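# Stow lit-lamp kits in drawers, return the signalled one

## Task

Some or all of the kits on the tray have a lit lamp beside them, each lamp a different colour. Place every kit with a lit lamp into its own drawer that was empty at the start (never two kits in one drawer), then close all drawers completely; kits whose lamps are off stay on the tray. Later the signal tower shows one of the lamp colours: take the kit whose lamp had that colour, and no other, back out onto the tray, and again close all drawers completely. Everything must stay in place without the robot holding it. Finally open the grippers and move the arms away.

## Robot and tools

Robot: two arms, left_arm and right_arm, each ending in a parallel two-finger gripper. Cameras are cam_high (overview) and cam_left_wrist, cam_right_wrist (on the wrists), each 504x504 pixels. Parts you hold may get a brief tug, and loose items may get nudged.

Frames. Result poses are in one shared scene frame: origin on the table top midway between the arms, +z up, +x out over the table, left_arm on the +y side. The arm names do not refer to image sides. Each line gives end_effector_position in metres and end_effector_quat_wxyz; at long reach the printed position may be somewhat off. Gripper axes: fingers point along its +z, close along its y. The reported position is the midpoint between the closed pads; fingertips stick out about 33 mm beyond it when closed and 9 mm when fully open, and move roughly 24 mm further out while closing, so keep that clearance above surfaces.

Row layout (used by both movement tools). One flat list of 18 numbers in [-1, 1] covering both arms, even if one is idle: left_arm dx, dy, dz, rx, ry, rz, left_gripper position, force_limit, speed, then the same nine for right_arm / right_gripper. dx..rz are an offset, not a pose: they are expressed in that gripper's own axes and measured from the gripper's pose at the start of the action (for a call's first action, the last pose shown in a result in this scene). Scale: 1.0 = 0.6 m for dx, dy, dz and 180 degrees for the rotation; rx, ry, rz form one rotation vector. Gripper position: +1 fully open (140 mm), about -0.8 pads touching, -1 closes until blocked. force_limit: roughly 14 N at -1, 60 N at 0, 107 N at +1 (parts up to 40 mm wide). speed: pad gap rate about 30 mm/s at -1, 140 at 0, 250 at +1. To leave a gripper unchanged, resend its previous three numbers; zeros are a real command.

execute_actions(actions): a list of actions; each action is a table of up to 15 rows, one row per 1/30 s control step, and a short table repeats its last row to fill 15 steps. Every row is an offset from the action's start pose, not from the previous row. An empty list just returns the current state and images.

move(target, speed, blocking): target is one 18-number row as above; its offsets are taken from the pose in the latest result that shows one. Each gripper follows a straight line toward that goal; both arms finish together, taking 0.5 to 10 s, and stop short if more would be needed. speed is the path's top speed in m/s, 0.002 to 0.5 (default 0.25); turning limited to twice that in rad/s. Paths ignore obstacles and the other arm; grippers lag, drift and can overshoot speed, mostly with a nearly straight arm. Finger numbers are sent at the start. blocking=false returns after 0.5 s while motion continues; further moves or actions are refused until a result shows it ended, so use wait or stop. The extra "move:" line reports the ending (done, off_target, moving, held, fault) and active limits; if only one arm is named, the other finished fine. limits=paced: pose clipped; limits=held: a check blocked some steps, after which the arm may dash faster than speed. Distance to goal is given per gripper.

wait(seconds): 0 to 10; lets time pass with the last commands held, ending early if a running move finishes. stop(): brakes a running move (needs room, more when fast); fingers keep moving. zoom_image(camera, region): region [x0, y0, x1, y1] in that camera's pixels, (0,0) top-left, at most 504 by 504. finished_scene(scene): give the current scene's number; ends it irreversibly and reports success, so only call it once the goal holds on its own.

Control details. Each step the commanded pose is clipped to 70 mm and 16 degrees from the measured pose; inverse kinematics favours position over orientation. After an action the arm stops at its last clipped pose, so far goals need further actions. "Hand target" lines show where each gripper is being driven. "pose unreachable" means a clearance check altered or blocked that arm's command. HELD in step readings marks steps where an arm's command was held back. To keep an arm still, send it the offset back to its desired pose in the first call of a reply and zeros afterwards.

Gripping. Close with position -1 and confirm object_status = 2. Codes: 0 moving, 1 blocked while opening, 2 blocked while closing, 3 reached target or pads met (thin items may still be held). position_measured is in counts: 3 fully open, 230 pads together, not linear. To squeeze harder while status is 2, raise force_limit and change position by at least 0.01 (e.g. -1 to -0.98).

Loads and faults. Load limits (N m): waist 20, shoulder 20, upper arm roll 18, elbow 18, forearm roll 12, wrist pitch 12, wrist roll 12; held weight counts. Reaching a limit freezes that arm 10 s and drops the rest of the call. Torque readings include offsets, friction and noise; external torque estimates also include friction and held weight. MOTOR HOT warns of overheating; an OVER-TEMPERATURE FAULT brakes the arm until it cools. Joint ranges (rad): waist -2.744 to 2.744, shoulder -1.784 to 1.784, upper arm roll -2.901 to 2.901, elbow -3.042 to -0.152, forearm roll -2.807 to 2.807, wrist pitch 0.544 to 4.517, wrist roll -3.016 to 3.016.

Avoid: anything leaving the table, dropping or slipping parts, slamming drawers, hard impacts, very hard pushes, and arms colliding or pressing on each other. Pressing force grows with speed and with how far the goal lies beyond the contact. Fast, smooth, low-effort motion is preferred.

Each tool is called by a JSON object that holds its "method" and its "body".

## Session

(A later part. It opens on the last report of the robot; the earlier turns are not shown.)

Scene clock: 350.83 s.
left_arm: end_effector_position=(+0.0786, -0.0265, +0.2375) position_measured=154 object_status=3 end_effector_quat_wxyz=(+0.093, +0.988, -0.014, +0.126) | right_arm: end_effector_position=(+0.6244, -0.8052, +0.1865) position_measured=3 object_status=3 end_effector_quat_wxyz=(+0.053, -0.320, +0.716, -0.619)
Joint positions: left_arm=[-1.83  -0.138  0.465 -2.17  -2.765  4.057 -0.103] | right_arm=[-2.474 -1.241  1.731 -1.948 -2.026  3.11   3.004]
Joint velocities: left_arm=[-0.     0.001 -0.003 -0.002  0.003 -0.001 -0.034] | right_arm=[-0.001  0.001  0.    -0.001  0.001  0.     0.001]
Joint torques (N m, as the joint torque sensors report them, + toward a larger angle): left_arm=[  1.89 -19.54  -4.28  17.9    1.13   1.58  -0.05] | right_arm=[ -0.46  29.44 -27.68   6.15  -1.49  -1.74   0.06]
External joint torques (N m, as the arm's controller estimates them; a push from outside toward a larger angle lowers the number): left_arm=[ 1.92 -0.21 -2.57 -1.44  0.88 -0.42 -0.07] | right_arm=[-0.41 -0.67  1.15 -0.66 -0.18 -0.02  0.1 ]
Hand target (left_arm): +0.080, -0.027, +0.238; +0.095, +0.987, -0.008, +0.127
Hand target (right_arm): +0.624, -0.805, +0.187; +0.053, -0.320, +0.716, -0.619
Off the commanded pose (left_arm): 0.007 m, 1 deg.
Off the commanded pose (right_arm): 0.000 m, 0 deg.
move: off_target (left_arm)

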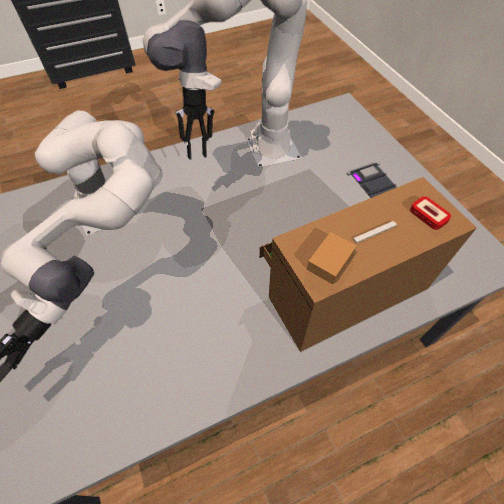

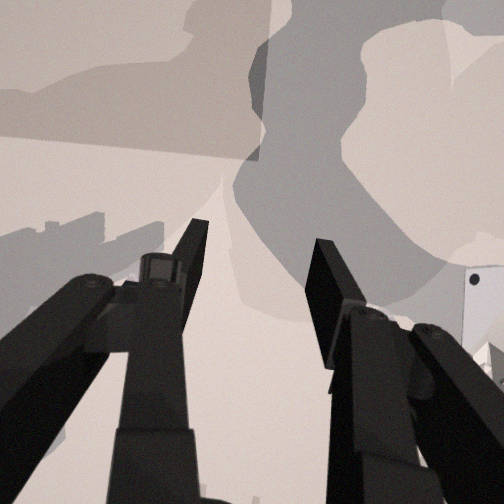

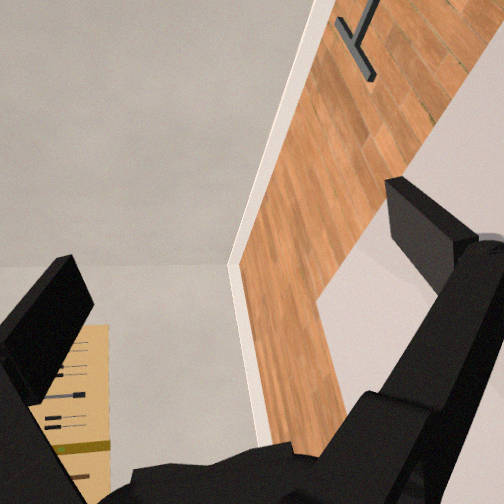

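{"method": "move", "body": {"target": [0.4,-0.2,0.1,0,0,0,-0.2,0,0,0,0,0,0,0,0,1,0,0], "speed": 0.12}}

Scene clock: 355.50 s.
left_arm: end_effector_position=(+0.3369, +0.0842, +0.2208) position_measured=154 object_status=3 end_effector_quat_wxyz=(+0.091, +0.987, -0.007, +0.134) | right_arm: end_effector_position=(+0.6244, -0.8052, +0.1865) position_measured=3 object_status=3 end_effector_quat_wxyz=(+0.053, -0.320, +0.716, -0.619)
Joint positions: left_arm=[-2.186 -0.288  1.471 -2.055 -2.663  3.981  0.504] | right_arm=[-2.474 -1.241  1.731 -1.948 -2.026  3.11   3.004]
Joint velocities: left_arm=[-0.012 -0.005  0.008  0.002  0.009  0.015  0.014] | right_arm=[-0.001  0.001  0.001 -0.001 -0.001  0.001  0.   ]
Joint torques (N m, as the joint torque sensors report them, + toward a larger angle): left_arm=[-0.72  4.13 -7.62 18.89  0.66  2.06  0.39] | right_arm=[ -0.58  29.4  -27.47   6.41  -1.47  -1.77   0.06]
External joint torques (N m, as the arm's controller estimates them; a push from outside toward a larger angle lowers the number): left_arm=[-0.71 -1.81  0.14 -0.08  0.86  0.42  0.37] | right_arm=[-0.46 -0.67  1.3  -0.33 -0.16 -0.06  0.1 ]
Hand target (left_arm): +0.338, +0.085, +0.222; +0.089, +0.987, -0.012, +0.135
Hand target (right_arm): +0.624, -0.805, +0.187; +0.053, -0.320, +0.716, -0.619
Off the commanded pose (left_arm): 0.007 m, 1 deg.
Off the commanded pose (right_arm): 0.000 m, 0 deg.
move: off_target (left_arm)

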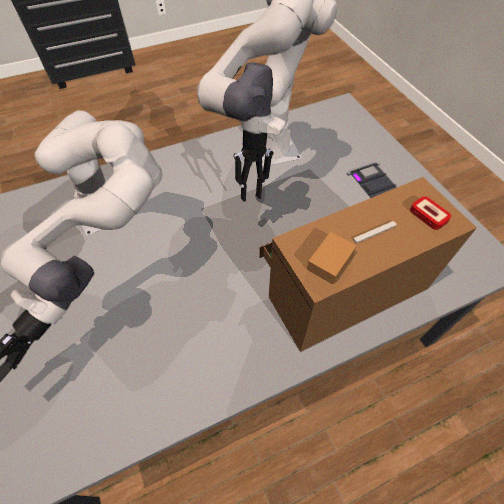

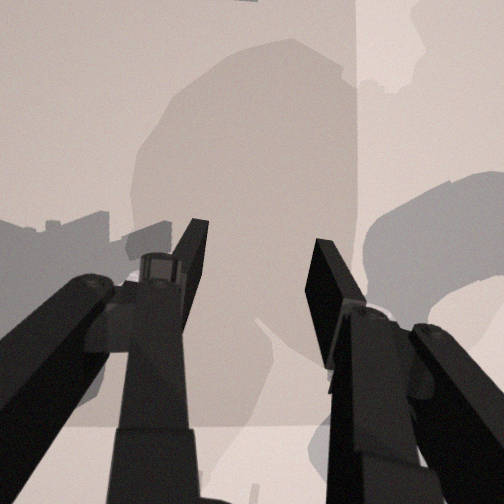

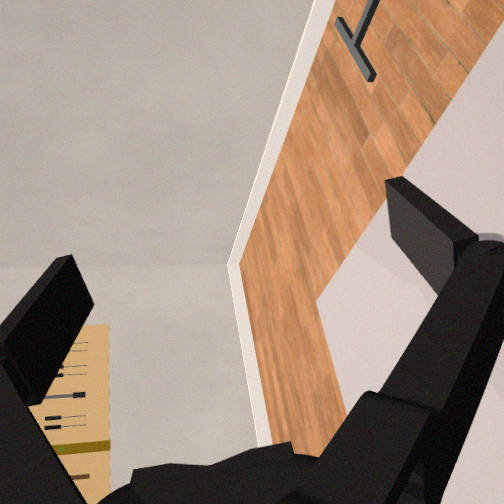

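{"method": "move", "body": {"target": [-0.5,0.34,-0.27,0,0,0,-0.2,0,0,0,0,0,0,0,0,1,0,0], "speed": 0.12}}

Scene clock: 364.13 s.
left_arm: end_effector_position=(-0.0070, -0.0951, +0.3364) position_measured=154 object_status=3 end_effector_quat_wxyz=(+0.122, +0.982, -0.016, +0.144) | right_arm: end_effector_position=(+0.6244, -0.8052, +0.1865) position_measured=3 object_status=3 end_effector_quat_wxyz=(+0.053, -0.320, +0.716, -0.619)
Joint positions: left_arm=[-2.39  -0.012  0.81  -1.798 -2.786  4.303 -0.222] | right_arm=[-2.474 -1.241  1.731 -1.948 -2.026  3.11   3.004]
Joint velocities: left_arm=[-0.174 -0.009  0.175  0.001  0.001  0.001 -0.03 ] | right_arm=[ 0.     0.     0.     0.001  0.001 -0.    -0.   ]
Joint torques (N m, as the joint torque sensors report them, + toward a larger angle): left_arm=[ -1.8  -18.61  -0.18  20.75  -0.68   2.32  -0.02] | right_arm=[ -0.4   29.41 -27.42   6.38  -1.47  -1.74   0.09]
External joint torques (N m, as the arm's controller estimates them; a push from outside toward a larger angle lowers the number): left_arm=[-1.92 -0.32  0.02  0.88 -1.04  0.4  -0.04] | right_arm=[-0.54 -0.63  1.26 -0.51 -0.18 -0.04  0.13]
Hand target (left_arm): -0.008, -0.094, +0.337; +0.123, +0.982, -0.009, +0.141
Hand target (right_arm): +0.624, -0.805, +0.187; +0.053, -0.320, +0.716, -0.619
Off the commanded pose (left_arm): 0.008 m, 4 deg.
Off the commanded pose (right_arm): 0.000 m, 0 deg.
joint sent to its limit (left arm) — the command would take joint 5 (forearm roll) past its lower limit, so that joint was sent only as far as its limit.
move: off_target (left_arm)

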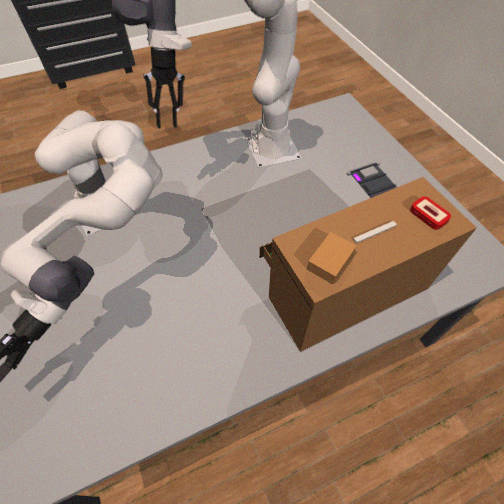

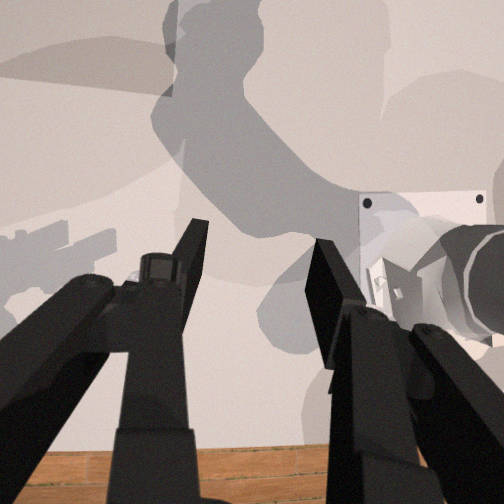

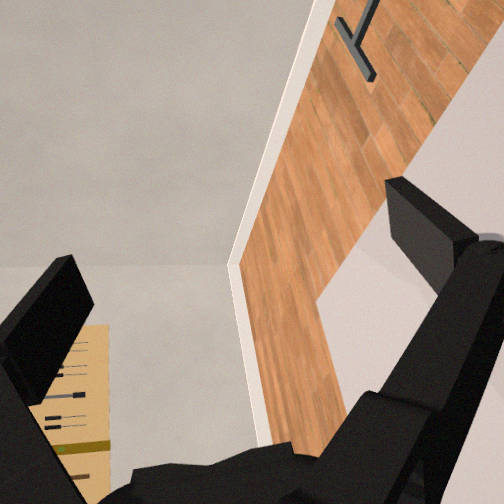

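{"method": "move", "body": {"target": [0.35,0,-0.15,0,0.25,0,-0.2,0,0,0,0,0,0,0,0,1,0,0], "speed": 0.2}}

{"method": "move", "body": {"target": [0.35,0,-0.15,0,0.25,0,-0.2,0,0,0,0,0,0,0,0,1,0,0], "speed": 0.2}}

Scene clock: 374.67 s.
left_arm: end_effector_position=(+0.1686, -0.0768, +0.4766) position_measured=154 object_status=3 end_effector_quat_wxyz=(+0.133, +0.858, +0.012, +0.497) | right_arm: end_effector_position=(+0.6244, -0.8052, +0.1865) position_measured=3 object_status=3 end_effector_quat_wxyz=(+0.053, -0.320, +0.716, -0.619)
Joint positions: left_arm=[-1.8   -0.034  0.186 -1.93  -2.016  4.503 -0.537] | right_arm=[-2.474 -1.241  1.731 -1.948 -2.026  3.11   3.004]
Joint velocities: left_arm=[ 0.402  0.019 -0.389  0.    -0.     0.001 -0.021] | right_arm=[-0.001  0.    -0.     0.    -0.002  0.     0.   ]
Joint torques (N m, as the joint torque sensors report them, + toward a larger angle): left_arm=[  1.43 -23.65  -1.76  19.26   2.63   2.05  -0.06] | right_arm=[ -0.57  29.33 -27.56   6.35  -1.45  -1.79   0.05]
External joint torques (N m, as the arm's controller estimates them; a push from outside toward a larger angle lowers the number): left_arm=[ 1.59  1.49 -1.55 -0.13  0.47  0.31 -0.09] | right_arm=[-0.55 -0.69  1.19 -0.46 -0.14 -0.08  0.09]
Hand target (left_arm): +0.169, -0.076, +0.477; +0.134, +0.856, +0.017, +0.498
Hand target (right_arm): +0.624, -0.805, +0.187; +0.053, -0.320, +0.716, -0.619
Off the commanded pose (left_arm): 0.006 m, 3 deg.
Off the commanded pose (right_arm): 0.000 m, 0 deg.
joint sent to its limit (left arm) — the command would take joint 6 (wrist pitch) past its upper limit, so that joint was sent only as far as its limit.
move: off_target (left_arm)

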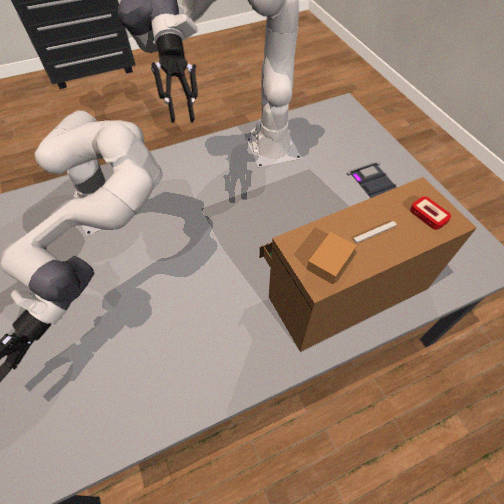

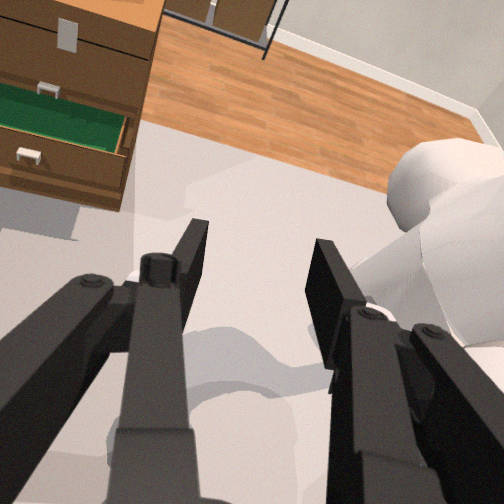

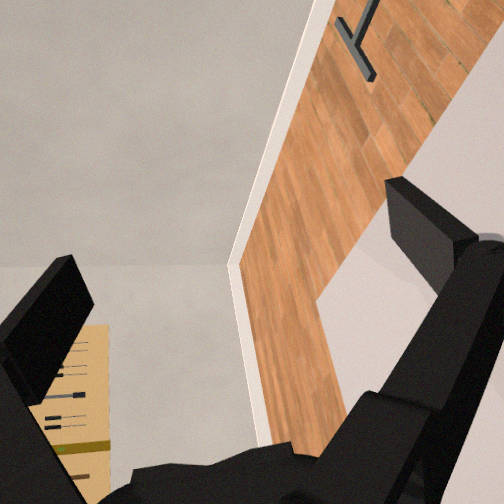

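Scene clock: 377.10 s.
left_arm: end_effector_position=(+0.2012, -0.0270, +0.6963) position_measured=154 object_status=3 end_effector_quat_wxyz=(+0.116, +0.609, +0.055, +0.783) | right_arm: end_effector_position=(+0.6244, -0.8052, +0.1865) position_measured=3 object_status=3 end_effector_quat_wxyz=(+0.053, -0.320, +0.716, -0.619)
Joint positions: left_arm=[ 0.073 -0.4   -1.399 -1.983 -1.638  4.502 -0.628] | right_arm=[-2.474 -1.241  1.731 -1.948 -2.026  3.11   3.004]
Joint velocities: left_arm=[ 0.001 -0.001 -0.002 -0.001  0.009 -0.001 -0.023] | right_arm=[-0.     0.     0.    -0.001 -0.001 -0.    -0.001]
Joint torques (N m, as the joint torque sensors report them, + toward a larger angle): left_arm=[ 1.54  3.36  7.96 16.52  3.88 -0.35  0.  ] | right_arm=[ -0.45  29.4  -27.75   5.95  -1.46  -1.81   0.07]
External joint torques (N m, as the arm's controller estimates them; a push from outside toward a larger angle lowers the number): left_arm=[ 1.52 -1.76 -2.29 -1.63  0.98 -0.61 -0.04] | right_arm=[-0.36 -0.63  0.99 -0.77 -0.15 -0.1   0.11]
Hand target (left_arm): +0.201, -0.028, +0.697; +0.120, +0.607, +0.055, +0.784
Hand target (right_arm): +0.624, -0.805, +0.187; +0.053, -0.320, +0.716, -0.619
Off the commanded pose (left_arm): 0.004 m, 1 deg.
Off the commanded pose (right_arm): 0.000 m, 0 deg.
move: off_target (left_arm)

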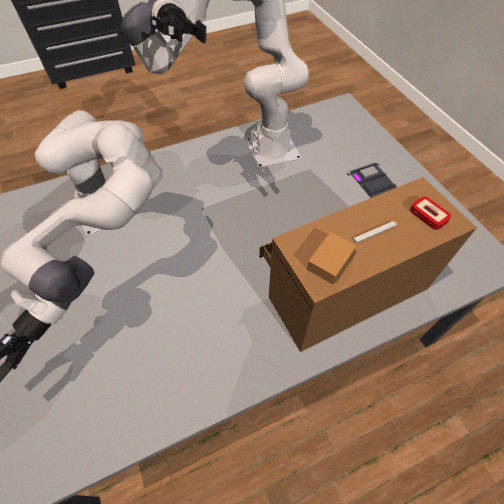

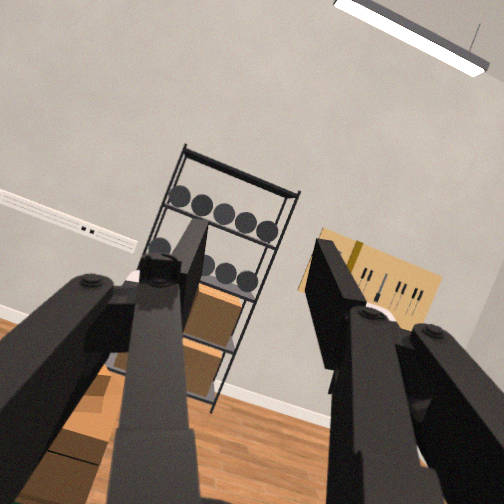

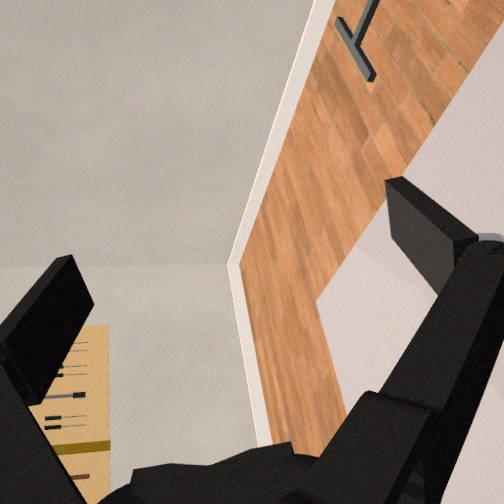

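{"method": "move", "body": {"target": [-0.1,-0.55,0.65,0,0.05,0,-0.2,0,0,0,0,0,0,0,0,1,0,0], "speed": 0.15}}

Scene clock: 383.27 s.
left_arm: end_effector_position=(+0.6262, +0.2670, +0.6604) position_measured=154 object_status=3 end_effector_quat_wxyz=(+0.102, +0.551, +0.059, +0.826) | right_arm: end_effector_position=(+0.6244, -0.8052, +0.1865) position_measured=3 object_status=3 end_effector_quat_wxyz=(+0.053, -0.320, +0.716, -0.619)
Joint positions: left_arm=[ 0.142  0.03  -0.278 -2.254 -0.255  4.277 -1.582] | right_arm=[-2.474 -1.241  1.731 -1.948 -2.026  3.11   3.004]
Joint velocities: left_arm=[ 0.001  0.002  0.    -0.001  0.006  0.001 -0.03 ] | right_arm=[-0.001  0.001  0.    -0.     0.    -0.     0.   ]
Joint torques (N m, as the joint torque sensors report them, + toward a larger angle): left_arm=[  1.47 -26.84   0.09  21.3    2.25   1.51  -0.02] | right_arm=[ -0.31  29.16 -27.42   6.16  -1.44  -1.78   0.03]
External joint torques (N m, as the arm's controller estimates them; a push from outside toward a larger angle lowers the number): left_arm=[ 1.39  2.1   0.19  0.54  0.97  0.29 -0.05] | right_arm=[-0.38 -0.94  1.36 -0.71 -0.14 -0.06  0.07]
Hand target (left_arm): +0.626, +0.268, +0.662; +0.106, +0.548, +0.061, +0.827
Hand target (right_arm): +0.624, -0.805, +0.187; +0.053, -0.320, +0.716, -0.619
Off the commanded pose (left_arm): 0.013 m, 1 deg.
Off the commanded pose (right_arm): 0.000 m, 0 deg.
move: off_target (left_arm)

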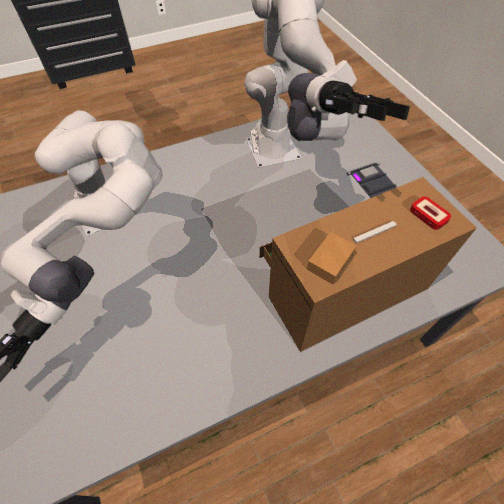

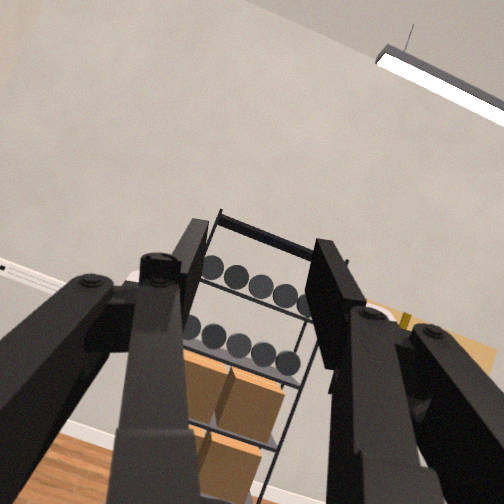

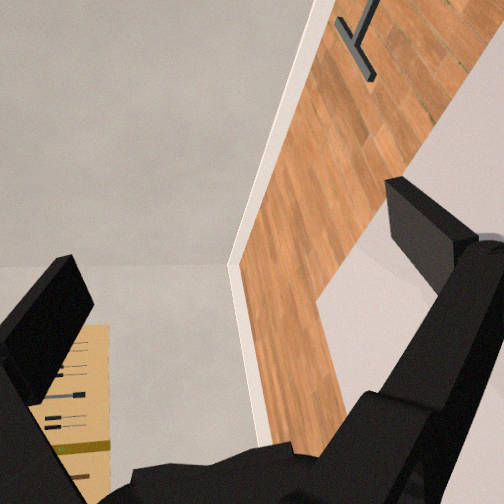

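{"method": "move", "body": {"target": [-0.3,0,-0.1,0,-0.33,0,-0.2,0,0,0,0,0,0,0,0,1,0,0]}}

{"method": "move", "body": {"target": [-0.25,-0.2,-0.1,0,-0.29,0,-0.2,0,0,0,0,0,0,0,0,1,0,0]}}

Scene clock: 388.00 s.
left_arm: end_effector_position=(+0.6371, +0.2314, +0.4758) position_measured=154 object_status=3 end_effector_quat_wxyz=(+0.111, +0.888, +0.009, +0.447) | right_arm: end_effector_position=(+0.6244, -0.8052, +0.1865) position_measured=3 object_status=3 end_effector_quat_wxyz=(+0.053, -0.320, +0.716, -0.619)
Joint positions: left_arm=[ 0.035 -0.23  -0.097 -2.191 -0.204  2.915 -1.621] | right_arm=[-2.474 -1.241  1.731 -1.948 -2.026  3.11   3.004]
Joint velocities: left_arm=[-0.001 -0.     0.002  0.001  0.002 -0.011  0.005] | right_arm=[-0.001 -0.     0.001  0.001 -0.     0.     0.001]
Joint torques (N m, as the joint torque sensors report them, + toward a larger angle): left_arm=[ -0.72 -23.06   0.36  26.05   1.52   2.87   0.37] | right_arm=[ -0.37  29.41 -27.35   6.17  -1.45  -1.84   0.05]
External joint torques (N m, as the arm's controller estimates them; a push from outside toward a larger angle lowers the number): left_arm=[-0.77  1.79 -0.08  0.9   0.41 -0.54  0.34] | right_arm=[-0.24 -0.6   1.39 -0.57 -0.14 -0.12  0.09]
Hand target (left_arm): +0.637, +0.231, +0.475; +0.110, +0.889, +0.005, +0.445
Hand target (right_arm): +0.624, -0.805, +0.187; +0.053, -0.320, +0.716, -0.619
Off the commanded pose (left_arm): 0.005 m, 1 deg.
Off the commanded pose (right_arm): 0.000 m, 0 deg.
move: off_target (left_arm)

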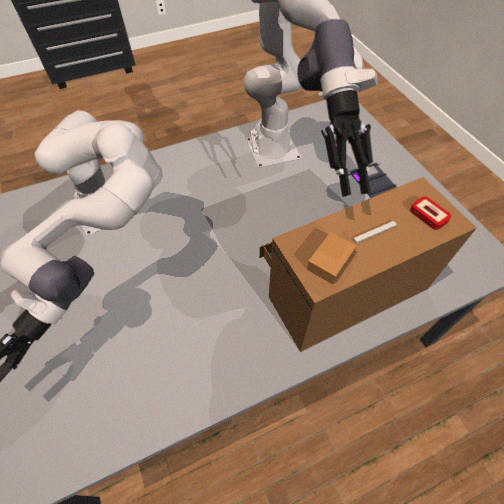

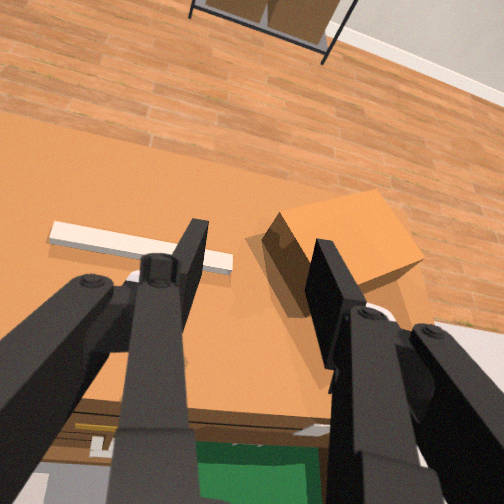

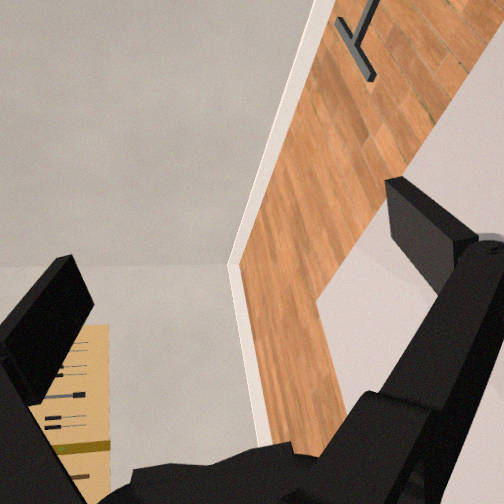

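Scene clock: 390.57 s.
left_arm: end_effector_position=(+0.5081, +0.3447, +0.3657) position_measured=154 object_status=3 end_effector_quat_wxyz=(+0.102, +0.994, -0.034, +0.010) | right_arm: end_effector_position=(+0.6244, -0.8052, +0.1865) position_measured=3 object_status=3 end_effector_quat_wxyz=(+0.053, -0.320, +0.716, -0.619)
Joint positions: left_arm=[ 0.048 -0.005  0.155 -1.714 -0.206  1.706 -1.404] | right_arm=[-2.474 -1.241  1.731 -1.948 -2.026  3.11   3.004]
Joint velocities: left_arm=[-0.     0.     0.     0.     0.002 -0.01   0.011] | right_arm=[ 0.    -0.     0.001  0.    -0.001 -0.    -0.002]
Joint torques (N m, as the joint torque sensors report them, + toward a larger angle): left_arm=[  0.98 -29.51  -0.24  24.8    1.4    2.03   0.33] | right_arm=[ -0.36  29.38 -27.63   6.09  -1.47  -1.81   0.07]
External joint torques (N m, as the arm's controller estimates them; a push from outside toward a larger angle lowers the number): left_arm=[ 1.04  1.84 -0.16  0.58  0.98 -0.43  0.32] | right_arm=[-0.44 -0.69  1.12 -0.78 -0.17 -0.09  0.11]
Hand target (left_arm): +0.507, +0.348, +0.365; +0.100, +0.994, -0.037, +0.009
Hand target (right_arm): +0.624, -0.805, +0.187; +0.053, -0.320, +0.716, -0.619
Off the commanded pose (left_arm): 0.003 m, 1 deg.
Off the commanded pose (right_arm): 0.000 m, 0 deg.
move: done

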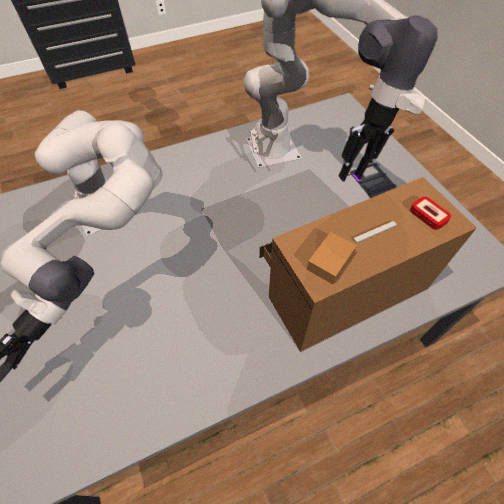

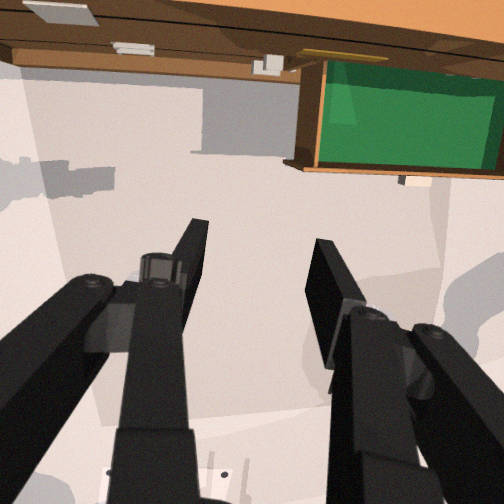

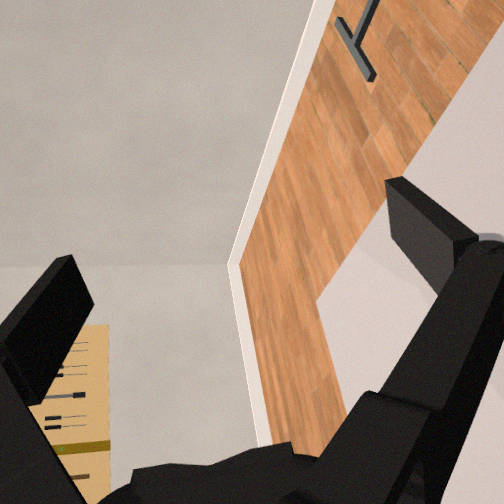

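{"method": "move", "body": {"target": [-0.08,-0.5,0.18,0.05,0.05,0.478,-0.2,0,0,0,0,0,0,0,0,1,0,0]}}

Scene clock: 396.53 s.
left_arm: end_effector_position=(+0.4847, +0.6141, +0.1927) position_measured=154 object_status=3 end_effector_quat_wxyz=(+0.004, +0.705, -0.693, +0.150) | right_arm: end_effector_position=(+0.6244, -0.8052, +0.1865) position_measured=3 object_status=3 end_effector_quat_wxyz=(+0.053, -0.320, +0.716, -0.619)
Joint positions: left_arm=[ 0.263  0.121  0.439 -2.037 -0.423  2.166  0.782] | right_arm=[-2.474 -1.241  1.731 -1.948 -2.026  3.11   3.004]
Joint velocities: left_arm=[ 0.    -0.     0.    -0.001 -0.    -0.001  0.031] | right_arm=[ 0.001  0.001  0.     0.    -0.     0.    -0.   ]
Joint torques (N m, as the joint torque sensors report them, + toward a larger angle): left_arm=[  2.51 -29.78   0.73  23.68  -0.63   1.81   0.38] | right_arm=[ -0.36  29.6  -27.42   6.25  -1.47  -1.79   0.06]
External joint torques (N m, as the arm's controller estimates them; a push from outside toward a larger angle lowers the number): left_arm=[ 2.57  2.06 -0.92  0.41 -1.07 -0.5   0.39] | right_arm=[-0.39 -0.45  1.31 -0.56 -0.16 -0.08  0.1 ]
Hand target (left_arm): +0.485, +0.614, +0.193; +0.005, +0.702, -0.696, +0.152
Hand target (right_arm): +0.624, -0.805, +0.187; +0.053, -0.320, +0.716, -0.619
Off the commanded pose (left_arm): 0.008 m, 1 deg.
Off the commanded pose (right_arm): 0.000 m, 0 deg.
move: off_target (left_arm)

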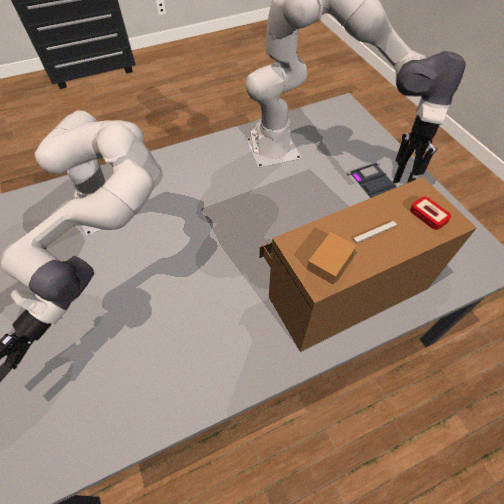

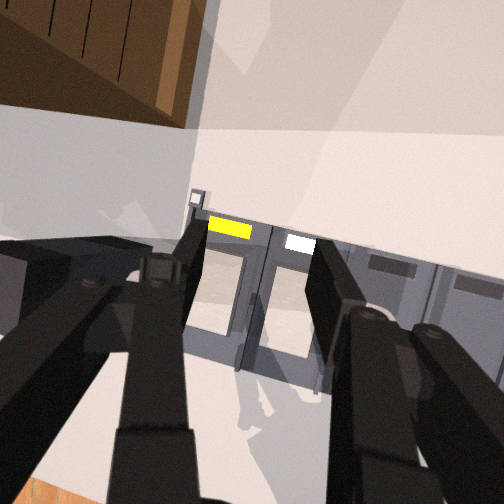

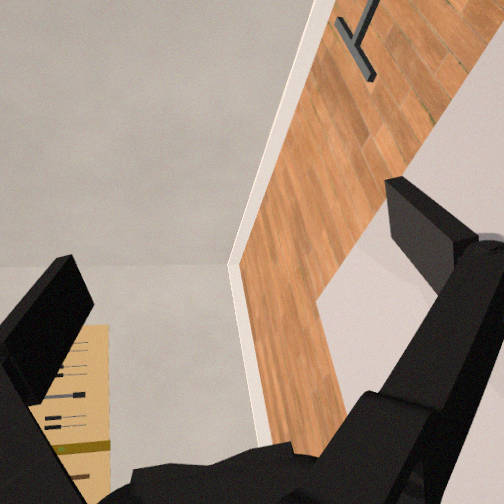

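{"method": "move", "body": {"target": [-0.09,0.05,0.19,-0.068,0,0,-0.2,0,0,0,0,0,0,0,0,1,0,0], "speed": 0.12}}

Scene clock: 399.63 s.
left_arm: end_effector_position=(+0.4798, +0.6398, +0.0643) position_measured=154 object_status=3 end_effector_quat_wxyz=(+0.080, +0.702, -0.704, +0.076) | right_arm: end_effector_position=(+0.6244, -0.8052, +0.1865) position_measured=3 object_status=3 end_effector_quat_wxyz=(+0.053, -0.320, +0.716, -0.619)
Joint positions: left_arm=[ 0.312  0.48   0.413 -1.849 -0.437  2.12   0.825] | right_arm=[-2.474 -1.241  1.731 -1.948 -2.026  3.11   3.004]
Joint velocities: left_arm=[ 0.004  0.     0.     0.013 -0.001 -0.007  0.005] | right_arm=[ 0.     0.002 -0.    -0.    -0.001  0.001  0.   ]
Joint torques (N m, as the joint torque sensors report them, + toward a larger angle): left_arm=[  2.78 -39.48   4.76  22.    -0.3    1.45   0.25] | right_arm=[ -0.57  29.43 -27.49   6.22  -1.46  -1.77   0.06]
External joint torques (N m, as the arm's controller estimates them; a push from outside toward a larger angle lowers the number): left_arm=[ 3.06  1.7  -1.25  0.92 -0.78 -0.5   0.24] | right_arm=[-0.63 -0.73  1.34 -0.65 -0.15 -0.05  0.11]
Hand target (left_arm): +0.480, +0.639, +0.065; +0.081, +0.701, -0.705, +0.077
Hand target (right_arm): +0.624, -0.805, +0.187; +0.053, -0.320, +0.716, -0.619
Off the commanded pose (left_arm): 0.002 m, 0 deg.
Off the commanded pose (right_arm): 0.000 m, 0 deg.
move: done

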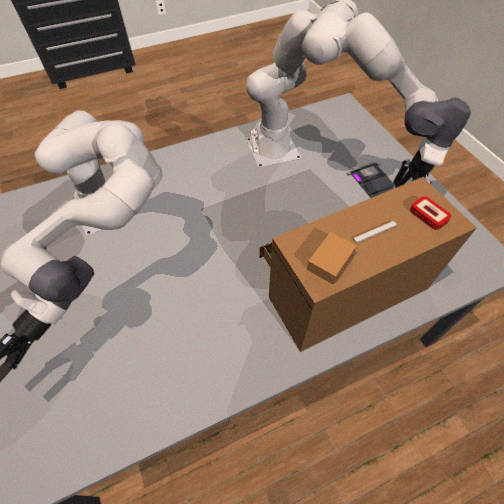

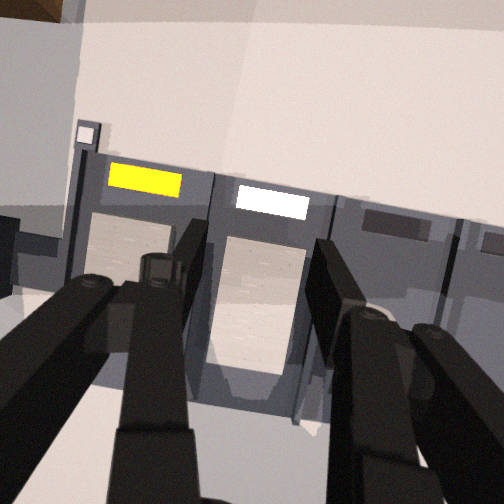

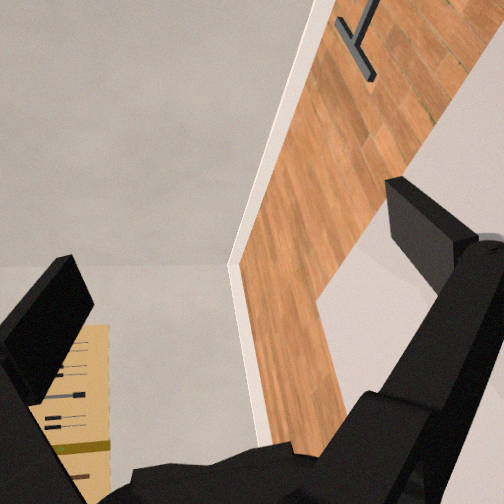

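{"method": "move", "body": {"target": [-0.042,0,-0.006,0,-0.072,0,-0.2,0,0,0,0,0,0,0,0,1,0,0], "speed": 0.08}}

Scene clock: 402.63 s.
left_arm: end_effector_position=(+0.4812, +0.6648, +0.0632) position_measured=154 object_status=3 end_effector_quat_wxyz=(+0.000, +0.704, -0.710, -0.003) | right_arm: end_effector_position=(+0.6244, -0.8052, +0.1865) position_measured=3 object_status=3 end_effector_quat_wxyz=(+0.053, -0.320, +0.716, -0.619)
Joint positions: left_arm=[ 0.126  0.448  0.545 -1.958 -0.306  2.323  0.713] | right_arm=[-2.474 -1.241  1.731 -1.948 -2.026  3.11   3.004]
Joint velocities: left_arm=[-0.008 -0.001  0.009 -0.     0.001  0.007 -0.015] | right_arm=[-0.002  0.001 -0.001 -0.001  0.001  0.     0.   ]
Joint torques (N m, as the joint torque sensors report them, + toward a larger angle): left_arm=[ -1.24 -36.71   8.5   18.78   1.08   2.89   0.06] | right_arm=[ -0.41  29.36 -27.5    6.11  -1.45  -1.75   0.08]
External joint torques (N m, as the arm's controller estimates them; a push from outside toward a larger angle lowers the number): left_arm=[-1.32  1.3   0.8  -2.15  0.51  0.43  0.05] | right_arm=[-0.24 -0.7   1.33 -0.63 -0.13 -0.03  0.12]
Hand target (left_arm): +0.481, +0.665, +0.062; -0.001, +0.706, -0.708, -0.005
Hand target (right_arm): +0.624, -0.805, +0.187; +0.053, -0.320, +0.716, -0.619
Off the commanded pose (left_arm): 0.002 m, 0 deg.
Off the commanded pose (right_arm): 0.000 m, 0 deg.
move: done

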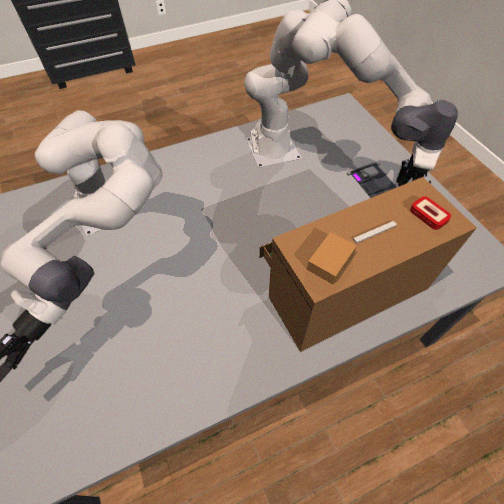

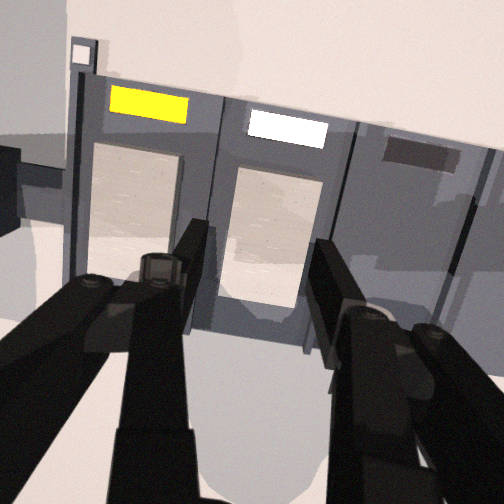

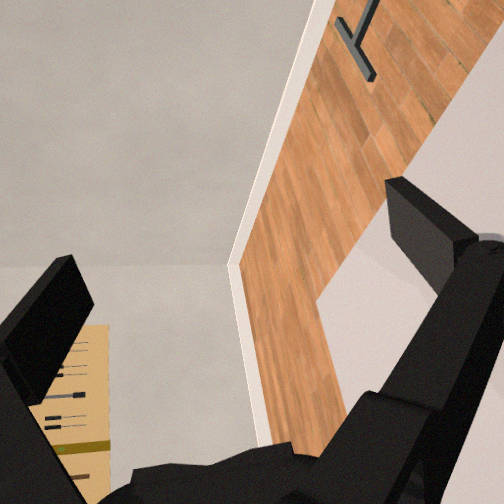

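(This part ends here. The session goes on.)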